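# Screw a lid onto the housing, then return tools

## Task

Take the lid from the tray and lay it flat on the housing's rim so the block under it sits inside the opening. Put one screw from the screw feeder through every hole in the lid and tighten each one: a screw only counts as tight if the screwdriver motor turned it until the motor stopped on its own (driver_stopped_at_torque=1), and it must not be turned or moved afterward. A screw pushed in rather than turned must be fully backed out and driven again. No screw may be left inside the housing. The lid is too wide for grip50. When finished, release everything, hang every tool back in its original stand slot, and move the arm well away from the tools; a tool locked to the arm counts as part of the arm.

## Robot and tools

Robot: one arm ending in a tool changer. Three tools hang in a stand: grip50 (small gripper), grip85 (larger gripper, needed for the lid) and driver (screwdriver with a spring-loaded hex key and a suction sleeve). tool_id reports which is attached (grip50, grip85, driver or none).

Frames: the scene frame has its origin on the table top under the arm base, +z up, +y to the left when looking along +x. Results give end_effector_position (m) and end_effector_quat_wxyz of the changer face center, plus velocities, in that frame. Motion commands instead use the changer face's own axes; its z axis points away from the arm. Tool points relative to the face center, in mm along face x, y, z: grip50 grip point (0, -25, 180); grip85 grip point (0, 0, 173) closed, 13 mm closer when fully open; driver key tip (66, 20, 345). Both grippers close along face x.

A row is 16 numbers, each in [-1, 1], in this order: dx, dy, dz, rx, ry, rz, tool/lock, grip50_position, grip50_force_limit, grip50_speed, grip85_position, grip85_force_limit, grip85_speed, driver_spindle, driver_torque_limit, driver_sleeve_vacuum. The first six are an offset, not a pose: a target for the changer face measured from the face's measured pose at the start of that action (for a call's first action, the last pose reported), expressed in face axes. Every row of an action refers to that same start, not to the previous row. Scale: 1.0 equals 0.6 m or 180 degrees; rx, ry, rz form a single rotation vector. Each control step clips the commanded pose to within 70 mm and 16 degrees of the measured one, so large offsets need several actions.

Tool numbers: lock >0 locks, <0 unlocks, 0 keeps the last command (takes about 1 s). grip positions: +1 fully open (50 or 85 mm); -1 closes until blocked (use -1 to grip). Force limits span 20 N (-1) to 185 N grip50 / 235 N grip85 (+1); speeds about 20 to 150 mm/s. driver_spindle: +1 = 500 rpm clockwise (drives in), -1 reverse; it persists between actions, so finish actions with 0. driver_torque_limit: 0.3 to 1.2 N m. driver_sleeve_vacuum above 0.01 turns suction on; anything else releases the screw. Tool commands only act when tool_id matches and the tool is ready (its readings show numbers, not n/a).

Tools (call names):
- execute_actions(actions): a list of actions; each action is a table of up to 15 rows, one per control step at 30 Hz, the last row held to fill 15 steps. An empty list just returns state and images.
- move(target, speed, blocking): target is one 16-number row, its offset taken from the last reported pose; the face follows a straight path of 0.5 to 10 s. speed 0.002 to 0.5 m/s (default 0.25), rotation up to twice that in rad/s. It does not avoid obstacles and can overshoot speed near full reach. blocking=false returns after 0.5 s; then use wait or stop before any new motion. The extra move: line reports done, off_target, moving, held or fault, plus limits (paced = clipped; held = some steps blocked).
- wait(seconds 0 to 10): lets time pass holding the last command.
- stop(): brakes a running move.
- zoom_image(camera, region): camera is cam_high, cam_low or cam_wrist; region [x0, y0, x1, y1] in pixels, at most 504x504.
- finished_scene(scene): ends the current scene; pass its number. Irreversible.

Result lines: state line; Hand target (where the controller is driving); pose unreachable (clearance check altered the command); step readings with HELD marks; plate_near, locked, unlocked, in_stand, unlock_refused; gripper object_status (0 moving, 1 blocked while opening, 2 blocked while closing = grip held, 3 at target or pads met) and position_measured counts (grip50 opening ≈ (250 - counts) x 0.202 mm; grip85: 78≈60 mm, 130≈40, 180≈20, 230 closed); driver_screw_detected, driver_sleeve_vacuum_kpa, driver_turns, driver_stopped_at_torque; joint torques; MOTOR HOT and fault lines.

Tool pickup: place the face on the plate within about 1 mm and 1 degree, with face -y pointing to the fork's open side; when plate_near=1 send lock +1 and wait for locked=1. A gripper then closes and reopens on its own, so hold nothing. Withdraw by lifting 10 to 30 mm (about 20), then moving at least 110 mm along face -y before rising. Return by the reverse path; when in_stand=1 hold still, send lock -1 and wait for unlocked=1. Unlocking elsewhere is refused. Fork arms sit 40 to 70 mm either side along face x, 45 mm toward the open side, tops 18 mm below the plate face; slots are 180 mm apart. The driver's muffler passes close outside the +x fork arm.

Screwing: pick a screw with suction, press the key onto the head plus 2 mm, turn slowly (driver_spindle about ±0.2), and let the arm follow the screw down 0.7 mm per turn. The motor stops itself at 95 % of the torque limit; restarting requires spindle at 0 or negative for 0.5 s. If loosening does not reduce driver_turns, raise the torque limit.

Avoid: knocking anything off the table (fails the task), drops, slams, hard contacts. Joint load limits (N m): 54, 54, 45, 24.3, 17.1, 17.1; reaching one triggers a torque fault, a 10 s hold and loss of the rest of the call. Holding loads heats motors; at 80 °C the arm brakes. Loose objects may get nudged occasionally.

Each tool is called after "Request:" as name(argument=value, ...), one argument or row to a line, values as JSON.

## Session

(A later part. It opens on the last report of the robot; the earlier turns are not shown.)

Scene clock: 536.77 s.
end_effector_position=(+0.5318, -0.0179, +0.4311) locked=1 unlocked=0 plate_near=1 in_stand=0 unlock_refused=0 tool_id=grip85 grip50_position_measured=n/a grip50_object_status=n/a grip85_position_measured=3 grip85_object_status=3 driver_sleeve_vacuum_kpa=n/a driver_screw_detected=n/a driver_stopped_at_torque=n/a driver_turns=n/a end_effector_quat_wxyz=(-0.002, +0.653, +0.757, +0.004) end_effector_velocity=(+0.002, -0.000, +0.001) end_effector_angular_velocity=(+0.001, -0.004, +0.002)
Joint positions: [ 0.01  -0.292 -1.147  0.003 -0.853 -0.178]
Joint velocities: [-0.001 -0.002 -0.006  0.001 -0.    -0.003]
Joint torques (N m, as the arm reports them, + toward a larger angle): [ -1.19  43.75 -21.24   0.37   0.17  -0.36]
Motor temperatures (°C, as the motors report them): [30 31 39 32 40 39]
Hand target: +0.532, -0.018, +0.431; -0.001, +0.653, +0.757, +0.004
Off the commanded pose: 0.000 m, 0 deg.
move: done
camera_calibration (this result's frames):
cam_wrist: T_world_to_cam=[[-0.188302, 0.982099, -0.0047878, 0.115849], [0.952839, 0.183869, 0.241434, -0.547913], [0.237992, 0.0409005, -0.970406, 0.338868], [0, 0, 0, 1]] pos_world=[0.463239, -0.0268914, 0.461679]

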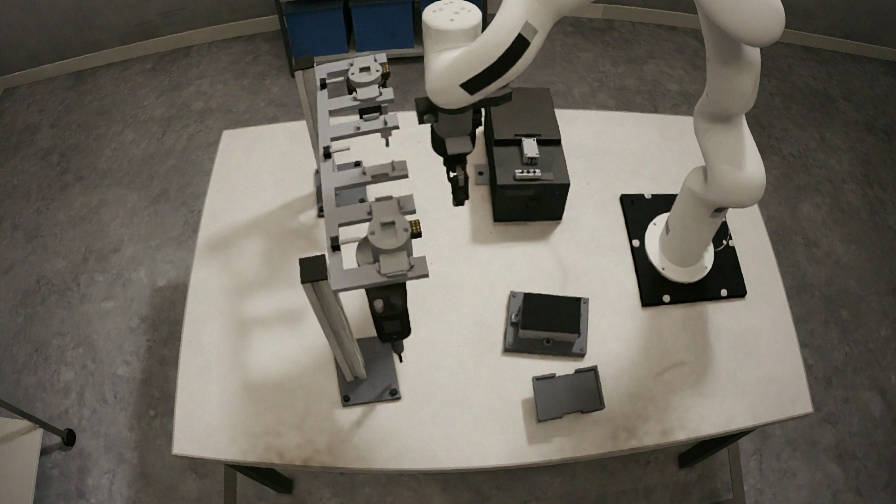

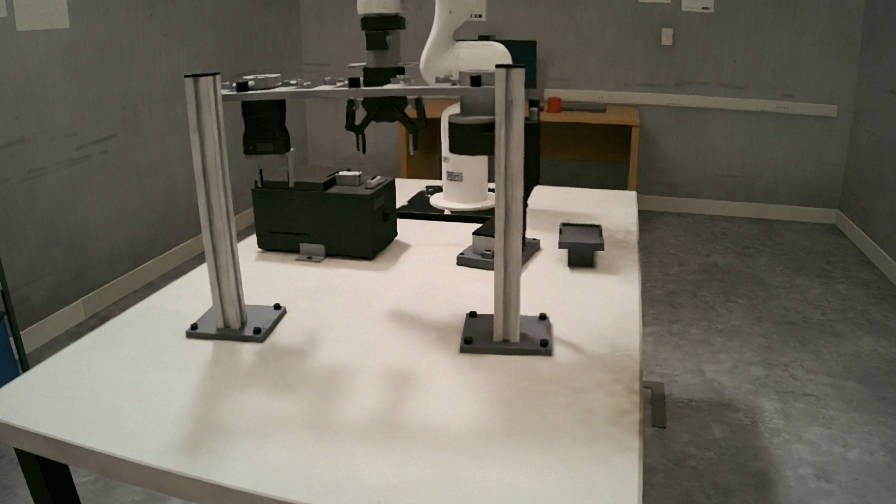

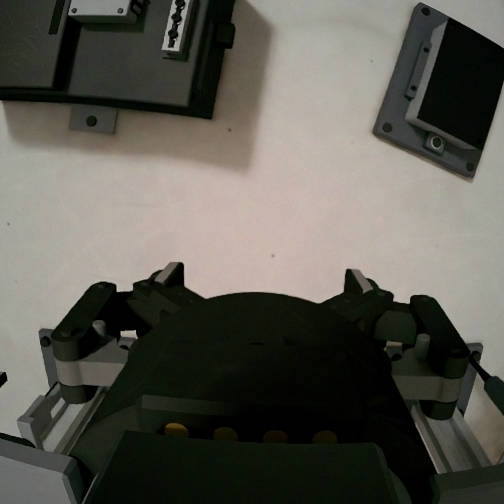

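Request:
move(
  target=[0.0013,0.2162,-0.0015,0,0,0,0,0,0,0,1,0,0,0,0,-1],
  speed=0.1,
)

Request:
execute_actions(
  actions=[
    [[0,0,0.01,0,0,0,0,0,0,0,1,0,0,0,0,-1],[0,0,0.018,0,0,0,0,0,0,0,1,0,0,0,0,-1],[0,0,0.025,0,0,0,0,0,0,0,1,0,0,0,0,-1]],
    [[0,0,0.005,0,0,0,0,0,0,0,1,0,0,0,0,-1]],
    [[0,0,0.003,0,0,0,0,0,0,0,1,0,0,0,0,-1]],
  ],
)

Scene clock: 547.73 s.
end_effector_position=(+0.6599, +0.0016, +0.4324) locked=1 unlocked=0 plate_near=1 in_stand=0 unlock_refused=0 tool_id=grip85 grip50_position_measured=n/a grip50_object_status=n/a grip85_position_measured=3 grip85_object_status=3 driver_sleeve_vacuum_kpa=n/a driver_screw_detected=n/a driver_stopped_at_torque=n/a driver_turns=n/a end_effector_quat_wxyz=(-0.002, +0.653, +0.757, +0.004) end_effector_velocity=(+0.001, -0.000, +0.001) end_effector_angular_velocity=(+0.001, -0.000, -0.001)
Joint positions: [ 0.046 -0.607 -1.588  0.002 -0.98  -0.142]
Joint velocities: [-0.    -0.002 -0.004  0.001 -0.002  0.   ]
Joint torques (N m, as the arm reports them, + toward a larger angle): [ -1.44  60.48 -21.5    0.55  -0.02  -0.24]
Motor temperatures (°C, as the motors report them): [30 31 39 32 40 39]
Hand target: +0.660, +0.002, +0.432; -0.002, +0.653, +0.757, +0.004
Off the commanded pose: 0.000 m, 0 deg.
move: done
camera_calibration (this result's frames):
cam_wrist: T_world_to_cam=[[-0.188451, 0.982072, -0.00458774, 0.120821], [0.95285, 0.183971, 0.241313, -0.673816], [0.23783, 0.0411042, -0.970437, 0.308975], [0, 0, 0, 1]] pos_world=[0.59133, -0.00739307, 0.462995]

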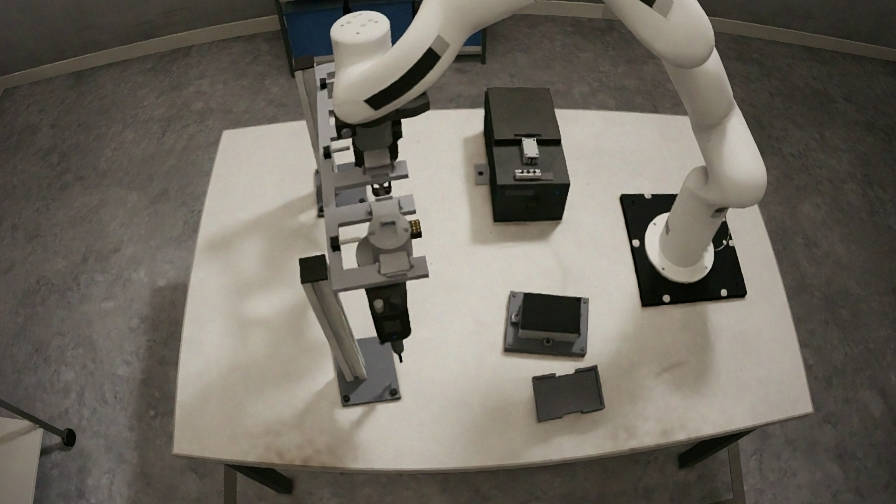

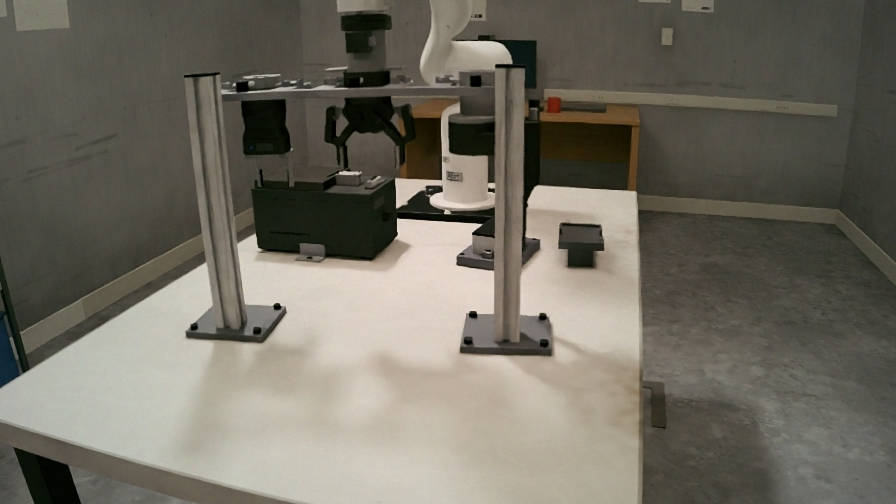

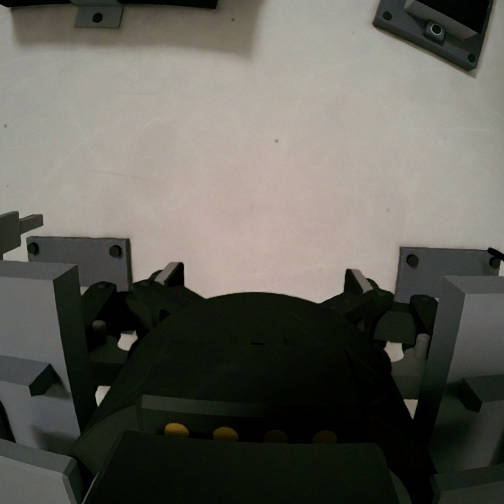

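Scene clock: 549.23 s.
end_effector_position=(+0.6600, +0.0018, +0.4129) locked=1 unlocked=0 plate_near=1 in_stand=1 unlock_refused=0 tool_id=grip85 grip50_position_measured=n/a grip50_object_status=n/a grip85_position_measured=3 grip85_object_status=3 driver_sleeve_vacuum_kpa=n/a driver_screw_detected=n/a driver_stopped_at_torque=n/a driver_turns=n/a end_effector_quat_wxyz=(-0.001, +0.653, +0.757, +0.004) end_effector_velocity=(-0.000, +0.000, -0.000) end_effector_angular_velocity=(+0.000, +0.001, -0.001)
Joint positions: [ 0.046 -0.621 -1.565  0.002 -0.942 -0.142]
Joint velocities: [-0.     0.     0.001  0.001 -0.     0.   ]
Joint torques (N m, as the arm reports them, + toward a larger angle): [ -2.13  59.88 -22.31   0.41  -0.08  -0.22]
Motor temperatures (°C, as the motors report them): [30 31 39 32 40 39]
Hand target: +0.660, +0.002, +0.413; -0.001, +0.653, +0.757, +0.004
Off the commanded pose: 0.000 m, 0 deg.
Step readings (end_effector_position; steps 1 to 15: 1st action; 16 to 30: 2nd action; 31 to 45: 3rd action):
0: (+0.6599, +0.0016, +0.4324)
1: (+0.6599, +0.0016, +0.4324)
2: (+0.6600, +0.0017, +0.4319)
4: (+0.6601, +0.0017, +0.4274)
8: (+0.6595, +0.0017, +0.4178)
15: (+0.6600, +0.0017, +0.4176)
16: (+0.6600, +0.0017, +0.4176)
17: (+0.6600, +0.0017, +0.4173)
19: (+0.6600, +0.0017, +0.4159)
23: (+0.6599, +0.0018, +0.4146)
30: (+0.6600, +0.0018, +0.4146)
31: (+0.6600, +0.0018, +0.4146)
32: (+0.6600, +0.0018, +0.4145)
34: (+0.6600, +0.0018, +0.4136)
38: (+0.6600, +0.0018, +0.4128)
45: end_effector_position above
camera_calibration (this result's frames):
cam_wrist: T_world_to_cam=[[-0.18839, 0.982083, -0.00469313, 0.120631], [0.952763, 0.18392, 0.241692, -0.669311], [0.238225, 0.0410608, -0.970342, 0.289692], [0, 0, 0, 1]] pos_world=[0.591409, -0.00726497, 0.443434]

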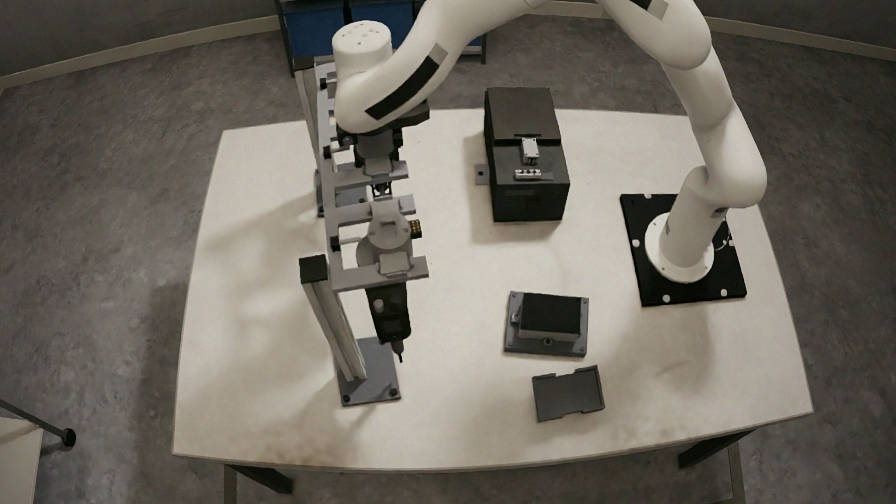

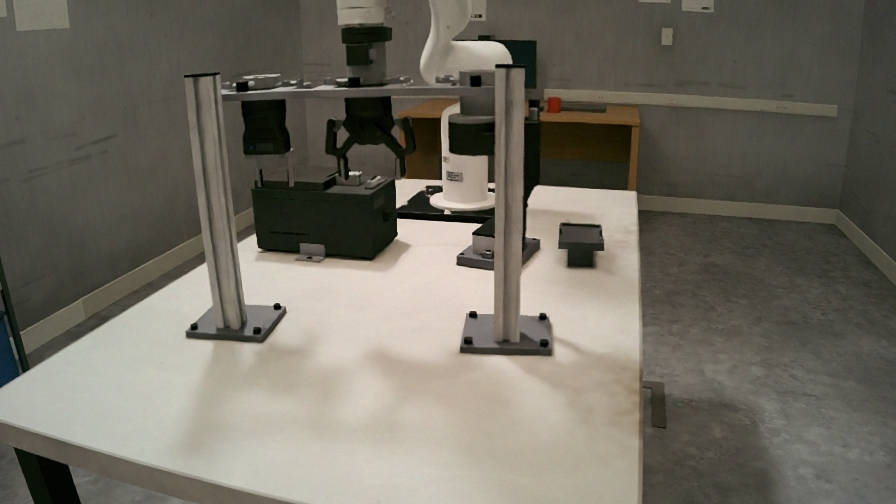

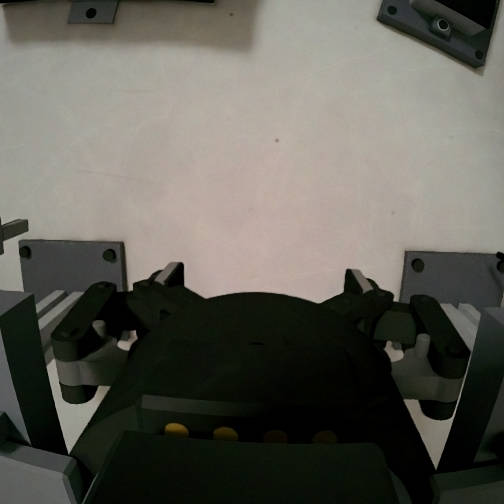

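Request:
execute_actions(
  actions=[
    [[0,0,0.001,0,0,0,-1,0,0,0,1,0,0,0,0,-1]],
    [[0,0,0,0,0,0,-1,0,0,0,1,0,0,0,0,-1]],
    [[0,0,0,0,0,0,-1,0,0,0,1,0,0,0,0,-1]],
  ],
)

Scene clock: 555.33 s.
end_effector_position=(+0.6601, +0.0018, +0.4125) locked=0 unlocked=1 plate_near=1 in_stand=1 unlock_refused=0 tool_id=none grip50_position_measured=n/a grip50_object_status=n/a grip85_position_measured=n/a grip85_object_status=n/a driver_sleeve_vacuum_kpa=n/a driver_screw_detected=n/a driver_stopped_at_torque=n/a driver_turns=n/a end_effector_quat_wxyz=(-0.001, +0.653, +0.757, +0.004) end_effector_velocity=(-0.000, +0.000, -0.001) end_effector_angular_velocity=(+0.001, -0.001, -0.000)
Joint positions: [ 0.046 -0.621 -1.565  0.002 -0.941 -0.142]
Joint velocities: [ 0.    -0.     0.001  0.001  0.002  0.   ]
Joint torques (N m, as the arm reports them, + toward a larger angle): [ -1.47  49.05 -17.53   0.27  -0.06  -0.23]
Motor temperatures (°C, as the motors report them): [30 31 40 32 40 39]
Hand target: +0.660, +0.002, +0.413; -0.001, +0.653, +0.757, +0.004
Off the commanded pose: 0.000 m, 0 deg.
Step readings (end_effector_position; steps 1 to 15: 1st action; 16 to 30: 2nd action; 31 to 45: 3rd action):
0: (+0.6600, +0.0018, +0.4128)
1: (+0.6599, +0.0018, +0.4124)
2: (+0.6598, +0.0018, +0.4122)
4: (+0.6599, +0.0018, +0.4122)
8: (+0.6600, +0.0018, +0.4122)
15: (+0.6601, +0.0018, +0.4125)
16: (+0.6600, +0.0018, +0.4125)
17: (+0.6600, +0.0018, +0.4125)
19: (+0.6601, +0.0018, +0.4125)
23: (+0.6601, +0.0018, +0.4126)
30: (+0.6601, +0.0018, +0.4125)
31: (+0.6601, +0.0018, +0.4125)
32: (+0.6601, +0.0018, +0.4125)
34: (+0.6601, +0.0018, +0.4125)
38: (+0.6601, +0.0018, +0.4125)
45: end_effector_position above
camera_calibration (this result's frames):
cam_wrist: T_world_to_cam=[[-0.188354, 0.98209, -0.00472803, 0.120626], [0.952666, 0.183877, 0.242111, -0.669404], [0.238644, 0.0410984, -0.970237, 0.289032], [0, 0, 0, 1]] pos_world=[0.591462, -0.00725631, 0.44307]

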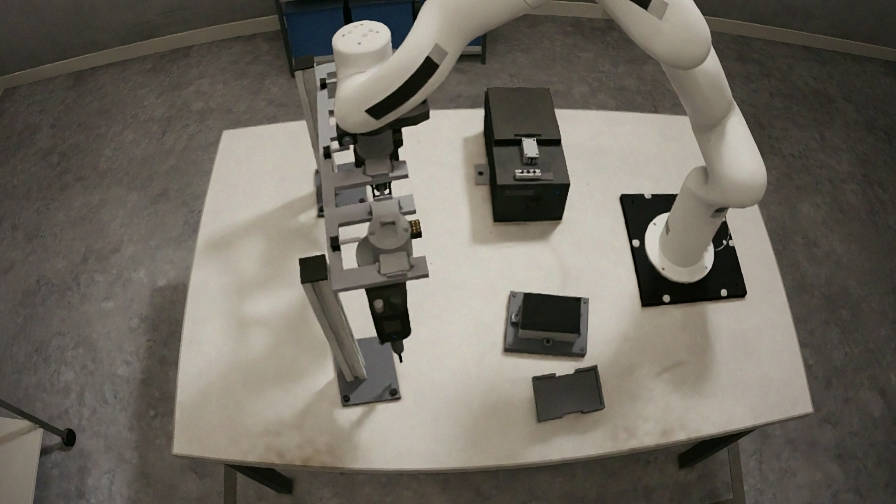

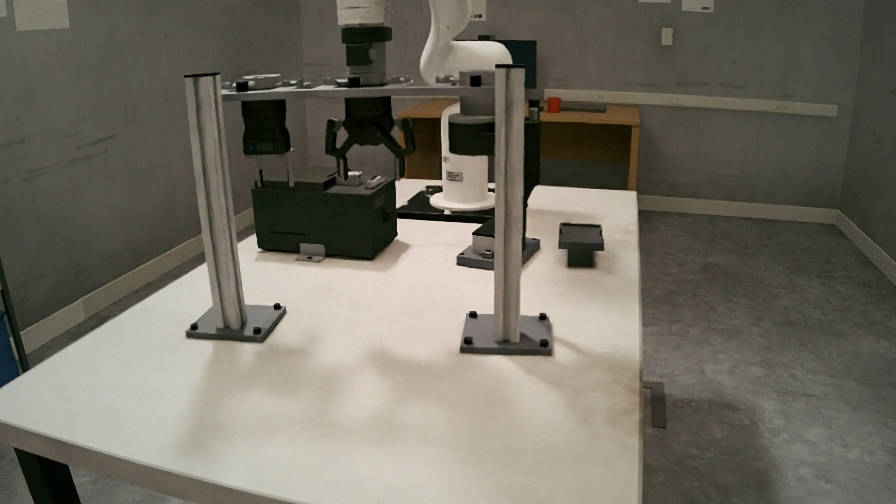

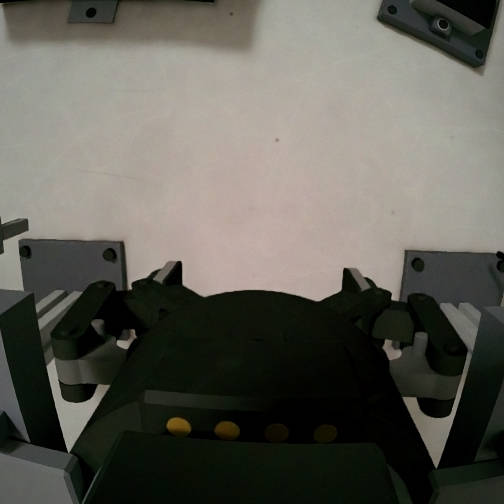

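Request:
move(
  target=[0,0,-0.099,0,0,0,0,0,0,0,0,0,0,0,0,-1],
  speed=0.08,
)

Request:
move(
  target=[0.30,0,0,0,0,0,0,0,0,0,0,0,0,0,0,-1],
  speed=0.2,
)

Request:
zoom_image(
  camera="cam_wrist",
  region=[130, 200, 400, 440],
)

Scene clock: 561.70 s.
end_effector_position=(+0.6599, +0.0014, +0.4717) locked=0 unlocked=1 plate_near=0 in_stand=0 unlock_refused=0 tool_id=none grip50_position_measured=n/a grip50_object_status=n/a grip85_position_measured=n/a grip85_object_status=n/a driver_sleeve_vacuum_kpa=n/a driver_screw_detected=n/a driver_stopped_at_torque=n/a driver_turns=n/a end_effector_quat_wxyz=(-0.001, +0.653, +0.757, +0.004) end_effector_velocity=(+0.000, -0.000, +0.000) end_effector_angular_velocity=(-0.001, +0.002, -0.000)
Joint positions: [ 0.046 -0.584 -1.643  0.002 -1.057 -0.142]
Joint velocities: [-0.    -0.001 -0.002 -0.001 -0.003  0.   ]
Joint torques (N m, as the arm reports them, + toward a larger angle): [ -2.13  48.18 -17.84   0.41   0.09  -0.3 ]
Motor temperatures (°C, as the motors report them): [30 31 40 32 40 39]
Hand target: +0.660, +0.001, +0.472; -0.001, +0.653, +0.757, +0.004
Off the commanded pose: 0.000 m, 0 deg.
move: done
camera_calibration (this result's frames):
cam_wrist: T_world_to_cam=[[-0.188522, 0.982058, -0.00457906, 0.121283], [0.9527, 0.184014, 0.241869, -0.683389], [0.238372, 0.0412353, -0.970298, 0.346673], [0, 0, 0, 1]] pos_world=[0.591292, -0.00764877, 0.502222]

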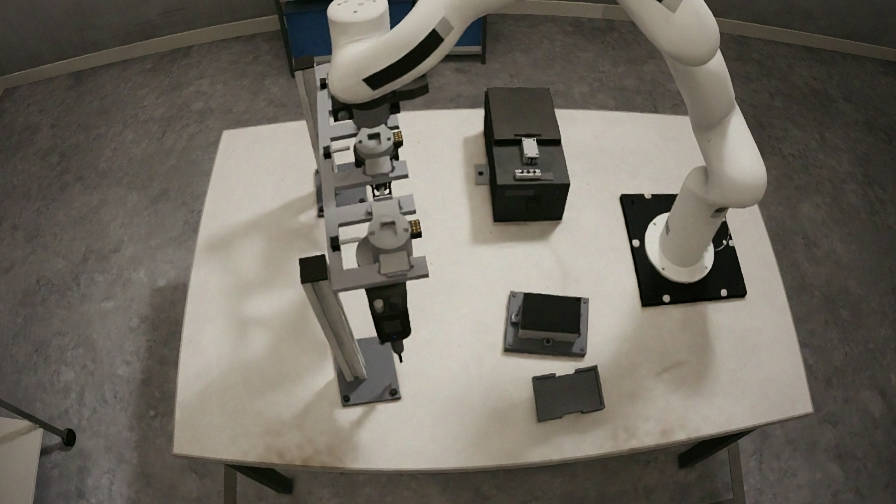

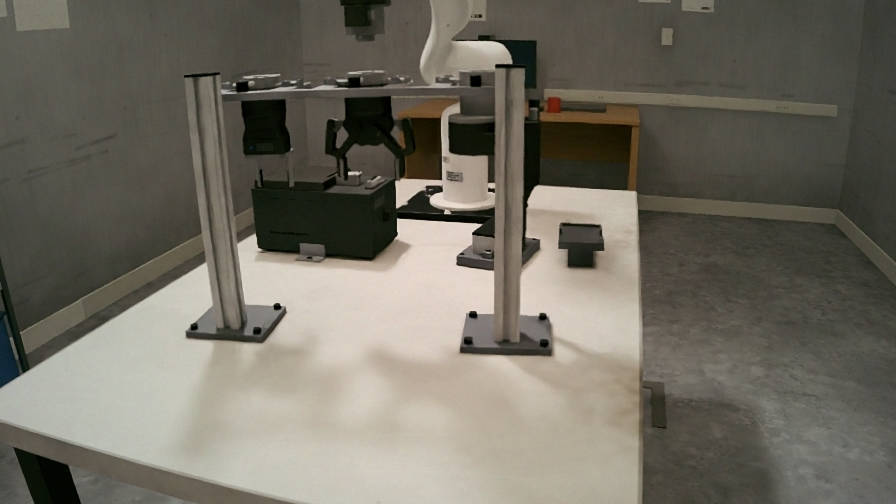

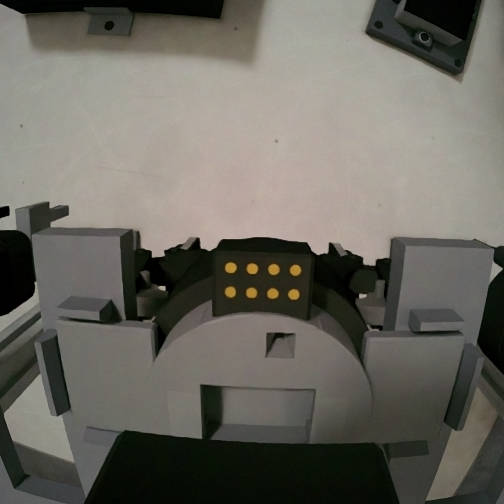

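Scene clock: 563.07 s.
end_effector_position=(+0.6339, +0.1792, +0.4728) locked=0 unlocked=1 plate_near=0 in_stand=0 unlock_refused=0 tool_id=none grip50_position_measured=n/a grip50_object_status=n/a grip85_position_measured=n/a grip85_object_status=n/a driver_sleeve_vacuum_kpa=n/a driver_screw_detected=n/a driver_stopped_at_torque=n/a driver_turns=n/a end_effector_quat_wxyz=(-0.002, +0.653, +0.757, +0.004) end_effector_velocity=(+0.000, +0.001, +0.000) end_effector_angular_velocity=(-0.001, +0.000, +0.000)
Joint positions: [ 0.319 -0.582 -1.641  0.002 -1.056  0.131]
Joint velocities: [ 0.002 -0.001 -0.002 -0.001 -0.001  0.002]
Joint torques (N m, as the arm reports them, + toward a larger angle): [ -0.84  48.69 -17.99   0.39  -0.06  -0.23]
Motor temperatures (°C, as the motors report them): [30 31 40 32 40 39]
Hand target: +0.634, +0.180, +0.473; -0.002, +0.653, +0.757, +0.004
Off the commanded pose: 0.000 m, 0 deg.
move: done
camera_calibration (this result's frames):
cam_wrist: T_world_to_cam=[[-0.188235, 0.982115, -0.00419638, -0.0586152], [0.952864, 0.183661, 0.241494, -0.691456], [0.237946, 0.0414592, -0.970393, 0.346929], [0, 0, 0, 1]] pos_world=[0.56528, 0.170177, 0.503394]

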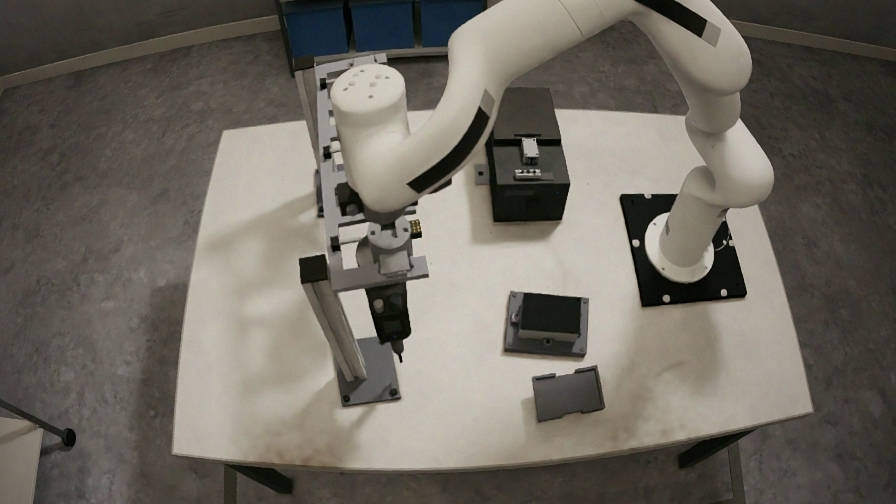

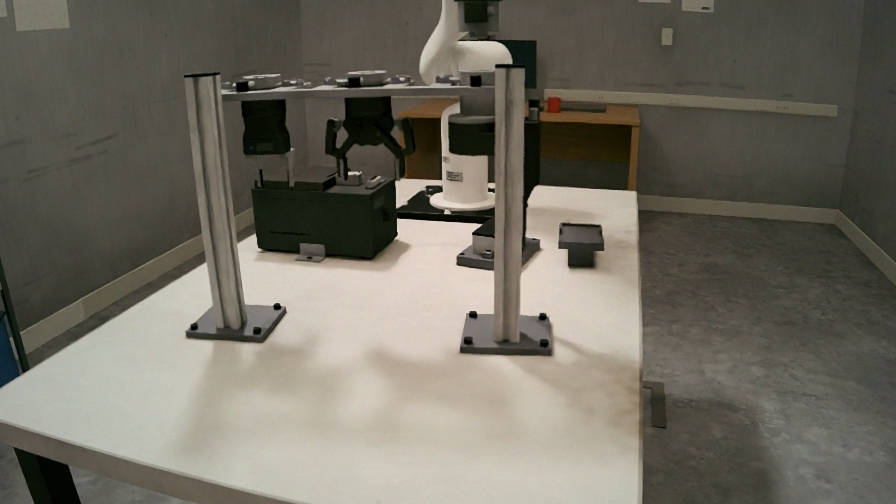

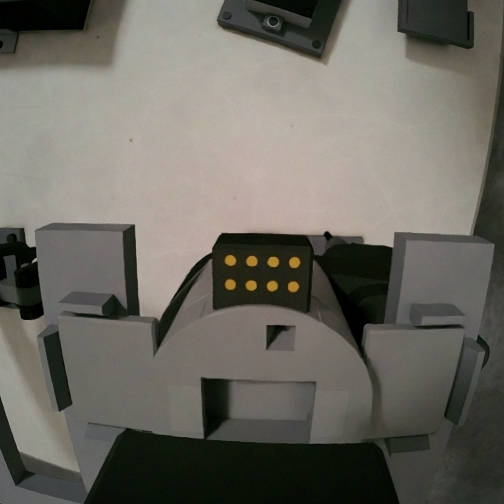

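Region (130, 200, 400, 440) of cam_wrist's 504x504 image, scaled by 1.867, with more detail than that image has.

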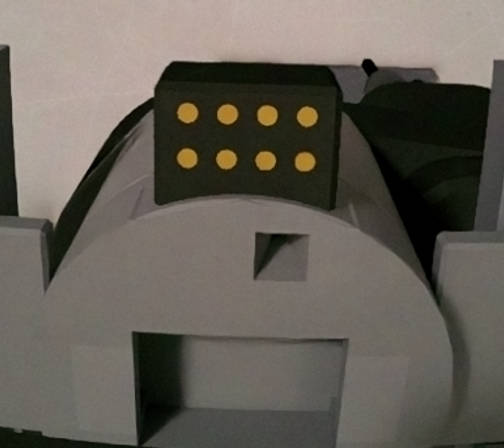

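Request:
execute_actions(
  actions=[],
)

Scene clock: 597.73 s.
end_effector_position=(+0.6338, +0.1795, +0.4728) locked=0 unlocked=1 plate_near=0 in_stand=0 unlock_refused=0 tool_id=none grip50_position_measured=n/a grip50_object_status=n/a grip85_position_measured=n/a grip85_object_status=n/a driver_sleeve_vacuum_kpa=n/a driver_screw_detected=n/a driver_stopped_at_torque=n/a driver_turns=n/a end_effector_quat_wxyz=(-0.002, +0.653, +0.757, +0.004) end_effector_velocity=(+0.000, +0.000, +0.000) end_effector_angular_velocity=(-0.000, -0.001, +0.001)
Joint positions: [ 0.319 -0.583 -1.641  0.002 -1.056  0.132]
Joint velocities: [ 0.     0.    -0.    -0.001  0.001 -0.   ]
Joint torques (N m, as the arm reports them, + toward a larger angle): [ -1.79  46.72 -17.75   0.55   0.04  -0.25]
Motor temperatures (°C, as the motors report them): [30 31 40 32 40 39]
Hand target: +0.634, +0.180, +0.473; -0.002, +0.653, +0.757, +0.004
Off the commanded pose: 0.000 m, 0 deg.
camera_calibration (this result's frames):
cam_wrist: T_world_to_cam=[[-0.188528, 0.982059, -0.00417749, -0.0587501], [0.952809, 0.18394, 0.241497, -0.691475], [0.237933, 0.0415487, -0.970393, 0.346916], [0, 0, 0, 1]] pos_world=[0.565225, 0.170472, 0.503388]

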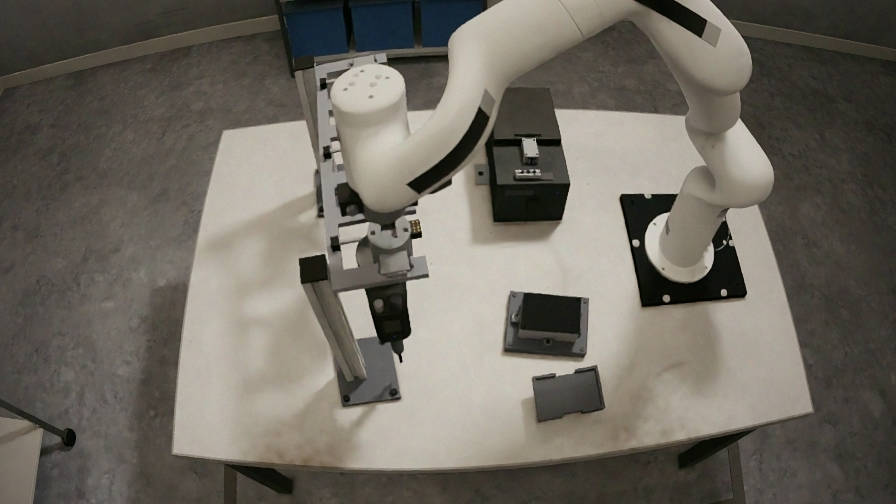

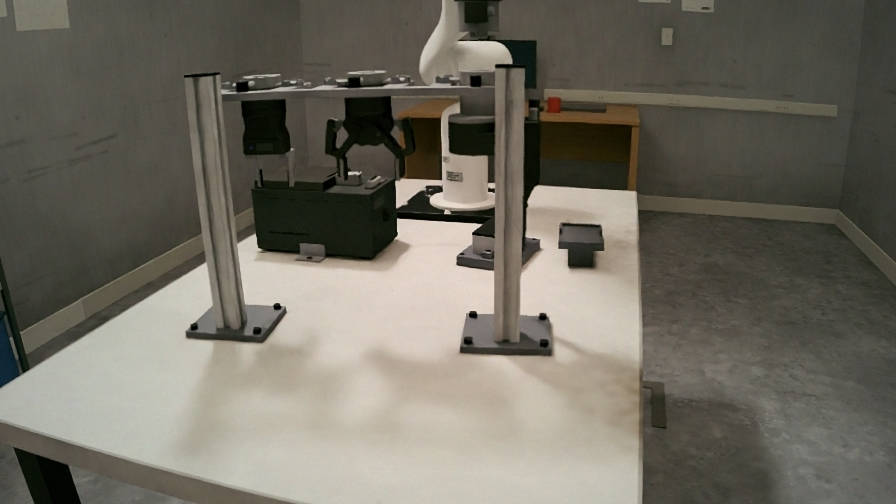

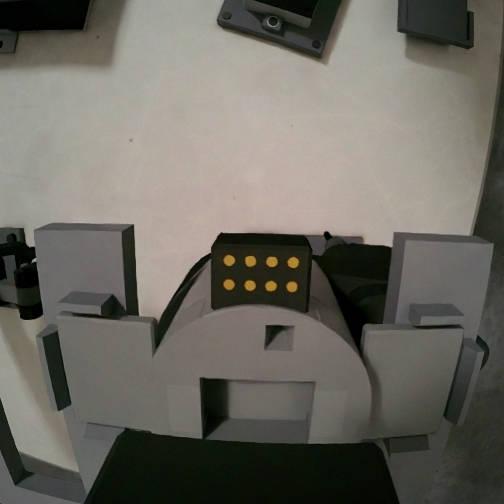

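Request:
execute_actions(
  actions=[
    [[0,-0.0005,0.008,0,0,0,0,0,0,0,0,0,0,0,0,-1],[0,-0.001,0.016,0,0,0,0,0,0,0,0,0,0,0,0,-1],[0,-0.0015,0.024,0,0,0,0,0,0,0,0,0,0,0,0,-1],[0,-0.002,0.030,0,0,0,0,0,0,0,0,0,0,0,0,-1],[0,-0.002,0.036,0,0,0,0,0,0,0,0,0,0,0,0,-1],[0,-0.002,0.040,0,0,0,0,0,0,0,0,0,0,0,0,-1]],
  ],
)

Request:
zoom_image(
  camera="cam_wrist",
  region=[130,200,400,440],
)

Scene clock: 606.37 s.
end_effector_position=(+0.6327, +0.1795, +0.4490) locked=0 unlocked=1 plate_near=0 in_stand=0 unlock_refused=0 tool_id=none grip50_position_measured=n/a grip50_object_status=n/a grip85_position_measured=n/a grip85_object_status=n/a driver_sleeve_vacuum_kpa=n/a driver_screw_detected=n/a driver_stopped_at_torque=n/a driver_turns=n/a end_effector_quat_wxyz=(-0.002, +0.653, +0.757, +0.004) end_effector_velocity=(+0.000, +0.000, +0.000) end_effector_angular_velocity=(+0.001, -0.004, +0.001)
Joint positions: [ 0.319 -0.592 -1.602  0.002 -1.007  0.132]
Joint velocities: [ 0.     0.001  0.001 -0.001  0.004 -0.   ]
Joint torques (N m, as the arm reports them, + toward a larger angle): [ -1.37  47.97 -18.02   0.19   0.05  -0.26]
Motor temperatures (°C, as the motors report them): [30 32 40 32 40 39]
Hand target: +0.633, +0.180, +0.449; -0.002, +0.653, +0.757, +0.004
Off the commanded pose: 0.000 m, 0 deg.
Step readings (end_effector_position):
0: (+0.6338, +0.1795, +0.4728)
1: (+0.6338, +0.1795, +0.4728)
2: (+0.6338, +0.1795, +0.4723)
4: (+0.6336, +0.1795, +0.4682)
8: (+0.6325, +0.1794, +0.4536)
15: end_effector_position above
camera_calibration (this result's frames):
cam_wrist: T_world_to_cam=[[-0.188453, 0.982073, -0.00419956, -0.0590872], [0.952781, 0.183866, 0.241665, -0.684731], [0.238105, 0.0415412, -0.970351, 0.324001], [0, 0, 0, 1]] pos_world=[0.564118, 0.170467, 0.479621]

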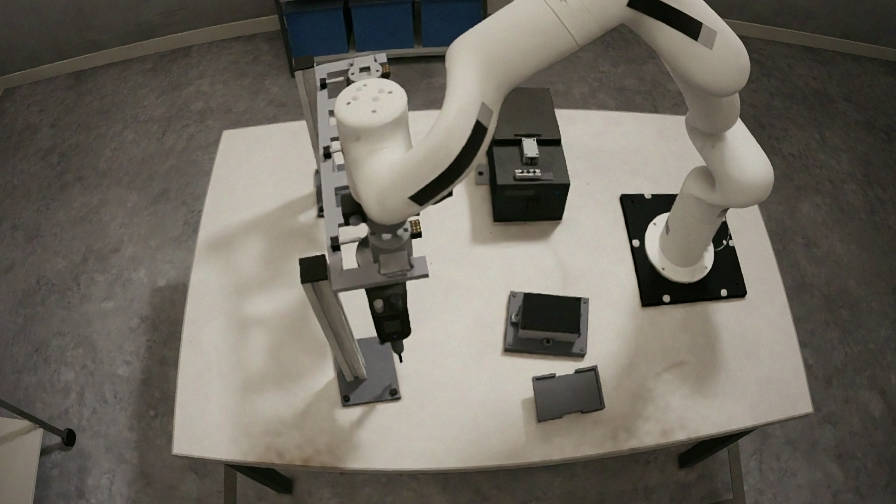

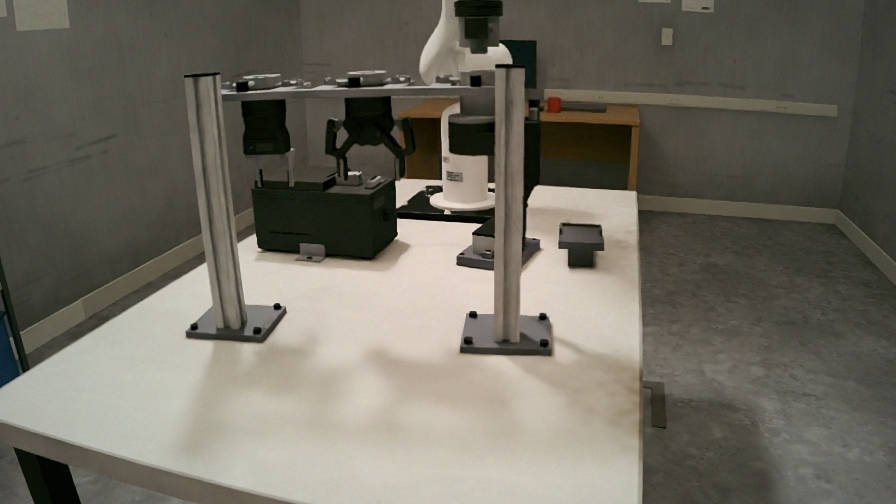

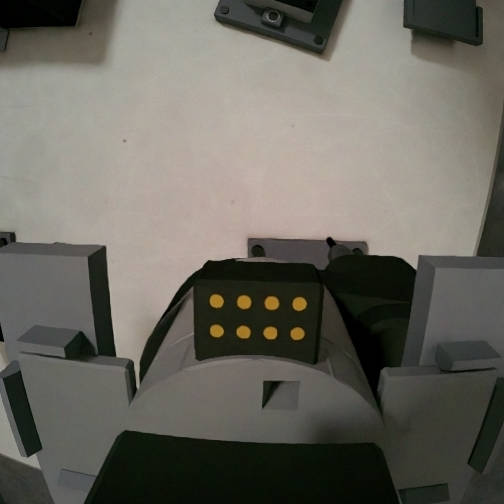

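Region (130, 200, 400, 440) of cam_wrist's 504x504 image, scaled by 1.867, with more detail than that image has.

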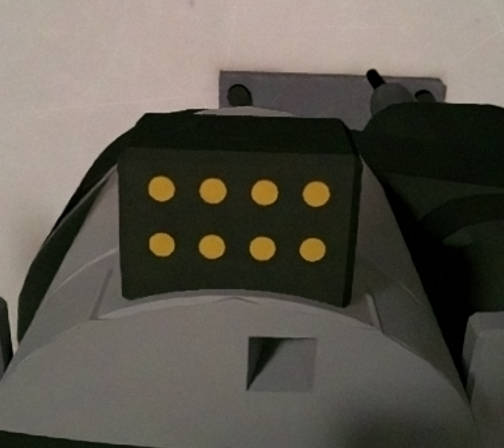

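Request:
execute_actions(
  actions=[
    [[-0.0003,0,0.008,0,0,0,0,0,0,0,0,0,0,0,0,-1],[-0.0003,0,0.016,0,0,0,0,0,0,0,0,0,0,0,0,-1],[-0.0003,0,0.024,0,0,0,0,0,0,0,0,0,0,0,0,-1],[-0.0003,0,0.031,0,0,0,0,0,0,0,0,0,0,0,0,-1],[-0.0003,0,0.038,0,0,0,0,0,0,0,0,0,0,0,0,-1],[-0.0003,0,0.044,0,0,0,0,0,0,0,0,0,0,0,0,-1],[-0.0003,0,0.049,0,0,0,0,0,0,0,0,0,0,0,0,-1],[-0.0003,0,0.052,0,0,0,0,0,0,0,0,0,0,0,0,-1]],
    [[0,0,0.003,0,0,0,0,0,0,0,0,0,0,0,0,-1],[0,0,0.006,0,0,0,0,0,0,0,0,0,0,0,0,-1],[0,0,0.008,0,0,0,0,0,0,0,0,0,0,0,0,-1],[0,0,0.0095,0,0,0,0,0,0,0,0,0,0,0,0,-1]],
  ],
)

Scene clock: 621.17 s.
end_effector_position=(+0.6327, +0.1796, +0.4126) locked=0 unlocked=1 plate_near=1 in_stand=1 unlock_refused=0 tool_id=none grip50_position_measured=n/a grip50_object_status=n/a grip85_position_measured=n/a grip85_object_status=n/a driver_sleeve_vacuum_kpa=n/a driver_screw_detected=n/a driver_stopped_at_torque=n/a driver_turns=n/a end_effector_quat_wxyz=(-0.002, +0.653, +0.757, +0.004) end_effector_velocity=(+0.001, -0.000, -0.000) end_effector_angular_velocity=(+0.001, -0.003, -0.001)
Joint positions: [ 0.319 -0.618 -1.557  0.002 -0.937  0.132]
Joint velocities: [-0.    -0.001 -0.     0.     0.004  0.   ]
Joint torques (N m, as the arm reports them, + toward a larger angle): [ -1.6   48.12 -17.39   0.36   0.62  -0.22]
Motor temperatures (°C, as the motors report them): [30 32 40 32 40 39]
Hand target: +0.633, +0.180, +0.412; -0.002, +0.653, +0.757, +0.004
Off the commanded pose: 0.000 m, 0 deg.
Step readings (end_effector_position; steps 1 to 15: 1st action; 16 to 30: 2nd action):
0: (+0.6327, +0.1795, +0.4488)
1: (+0.6327, +0.1795, +0.4488)
2: (+0.6327, +0.1795, +0.4484)
4: (+0.6328, +0.1795, +0.4443)
8: (+0.6324, +0.1794, +0.4285)
15: (+0.6328, +0.1795, +0.4182)
16: (+0.6328, +0.1795, +0.4181)
17: (+0.6329, +0.1796, +0.4180)
19: (+0.6329, +0.1796, +0.4165)
23: (+0.6327, +0.1795, +0.4129)
30: end_effector_position above
camera_calibration (this result's frames):
cam_wrist: T_world_to_cam=[[-0.188394, 0.982084, -0.00429565, -0.0592842], [0.952884, 0.183847, 0.241273, -0.675848], [0.23774, 0.041361, -0.970448, 0.288909], [0, 0, 0, 1]] pos_world=[0.564151, 0.170526, 0.44318]

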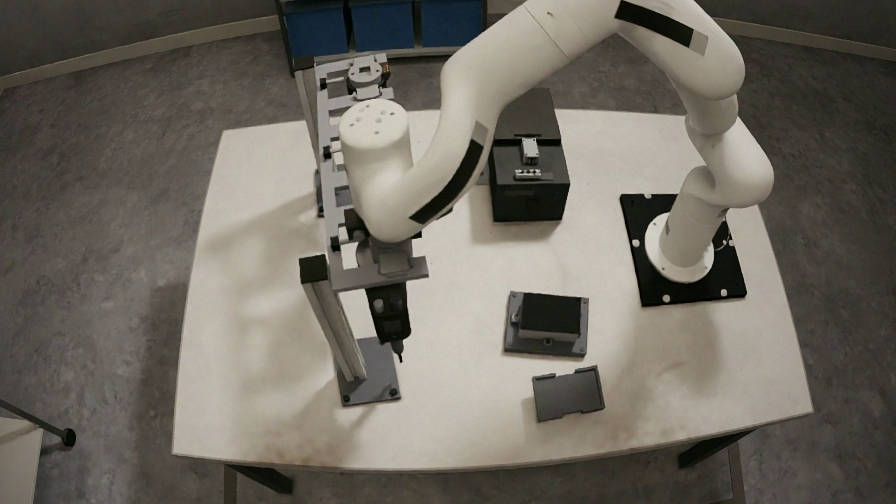

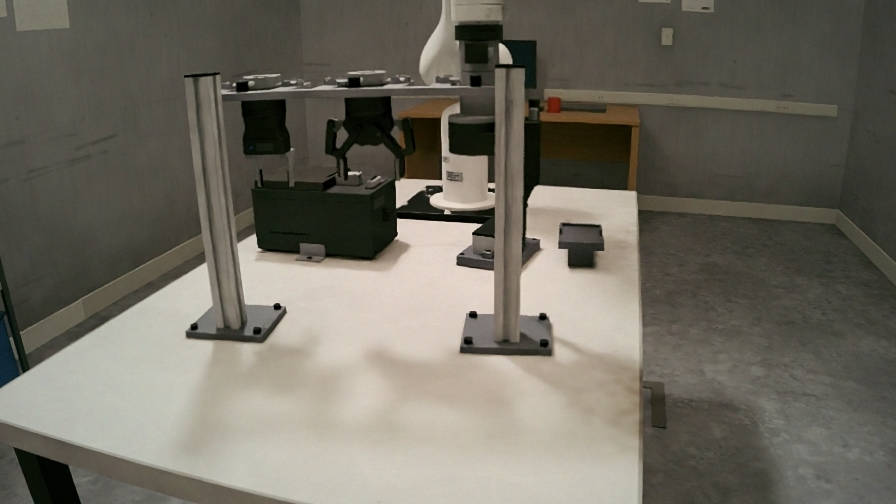

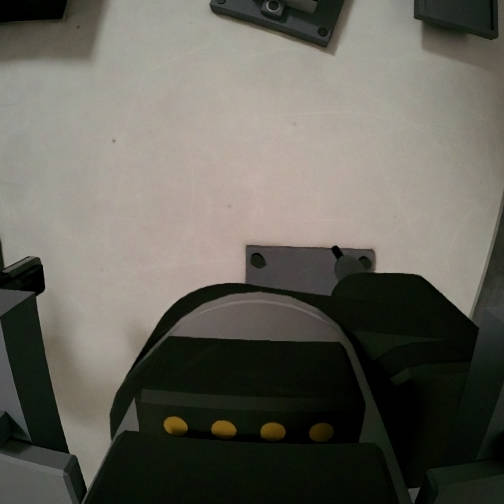

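Request:
execute_actions(
  actions=[
    [[0,0,0,0,0,0,1,0,0,0,0,0,0,0,0,-1]],
    [[0,0,0,0,0,0,1,0,0,0,0,0,0,0,0,-1]],
    [[0,0,0,0,0,0,1,0,0,0,0,0,0,0,0,-1]],
  ],
)

Scene clock: 626.70 s.
end_effector_position=(+0.6328, +0.1796, +0.4127) locked=1 unlocked=0 plate_near=1 in_stand=1 unlock_refused=0 tool_id=driver grip50_position_measured=n/a grip50_object_status=n/a grip85_position_measured=n/a grip85_object_status=n/a driver_sleeve_vacuum_kpa=n/a driver_screw_detected=n/a driver_stopped_at_torque=n/a driver_turns=n/a end_effector_quat_wxyz=(-0.002, +0.653, +0.757, +0.004) end_effector_velocity=(+0.000, +0.000, +0.000) end_effector_angular_velocity=(-0.000, -0.000, +0.000)
Joint positions: [ 0.319 -0.618 -1.557  0.002 -0.937  0.132]
Joint velocities: [ 0. -0. -0. -0.  0.  0.]
Joint torques (N m, as the arm reports them, + toward a larger angle): [ -1.17  69.52 -25.79   1.06   0.63  -0.21]
Motor temperatures (°C, as the motors report them): [30 32 40 32 40 39]
Hand target: +0.633, +0.180, +0.413; -0.002, +0.653, +0.757, +0.004
Off the commanded pose: 0.000 m, 0 deg.
Step readings (end_effector_position; steps 1 to 15: 1st action; 16 to 30: 2nd action; 31 to 45: 3rd action):
0: (+0.6328, +0.1796, +0.4124)
1: (+0.6328, +0.1796, +0.4124)
2: (+0.6328, +0.1796, +0.4124)
4: (+0.6328, +0.1796, +0.4125)
8: (+0.6328, +0.1796, +0.4125)
15: (+0.6327, +0.1796, +0.4124)
16: (+0.6327, +0.1796, +0.4123)
17: (+0.6326, +0.1796, +0.4122)
19: (+0.6326, +0.1795, +0.4120)
23: (+0.6326, +0.1795, +0.4121)
30: (+0.6328, +0.1796, +0.4127)
31: (+0.6328, +0.1796, +0.4127)
32: (+0.6328, +0.1796, +0.4127)
34: (+0.6328, +0.1796, +0.4127)
38: (+0.6328, +0.1796, +0.4127)
45: end_effector_position above
camera_calibration (this result's frames):
cam_wrist: T_world_to_cam=[[-0.188226, 0.982117, -0.00405684, -0.0595059], [0.952838, 0.183612, 0.241634, -0.676002], [0.238057, 0.0416162, -0.970359, 0.288701], [0, 0, 0, 1]] pos_world=[0.564192, 0.17055, 0.443247]

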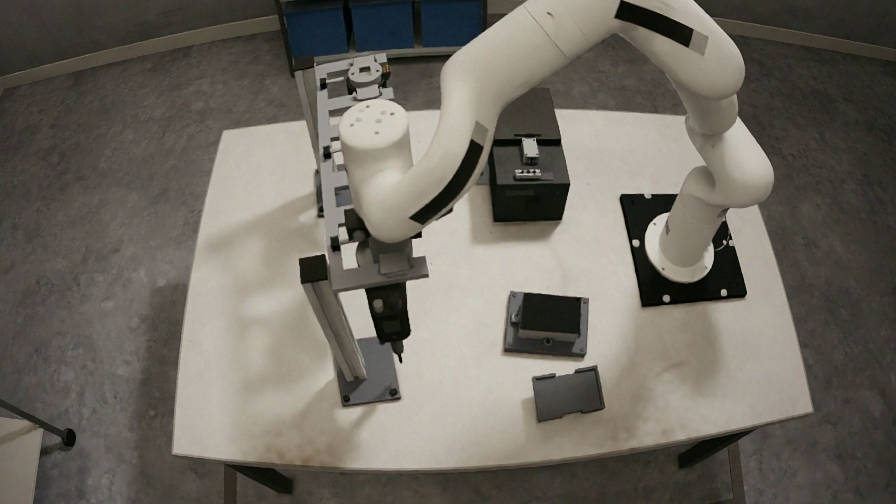

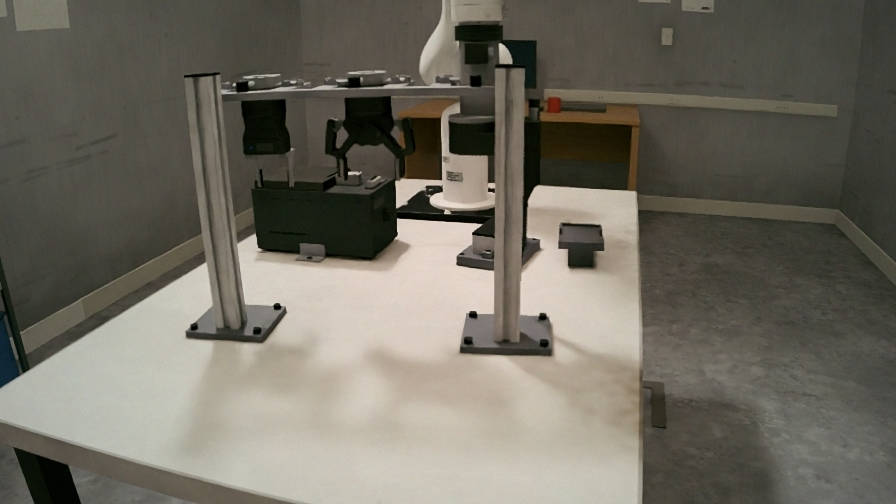

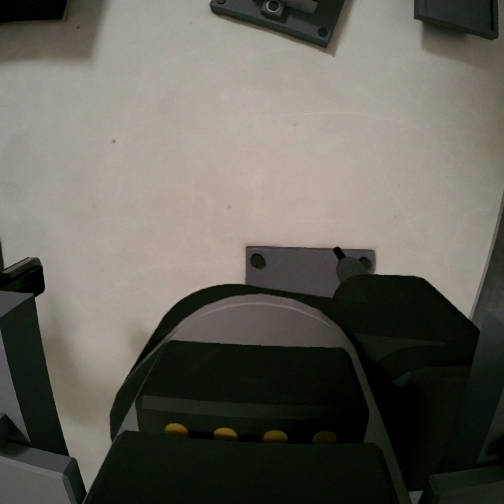

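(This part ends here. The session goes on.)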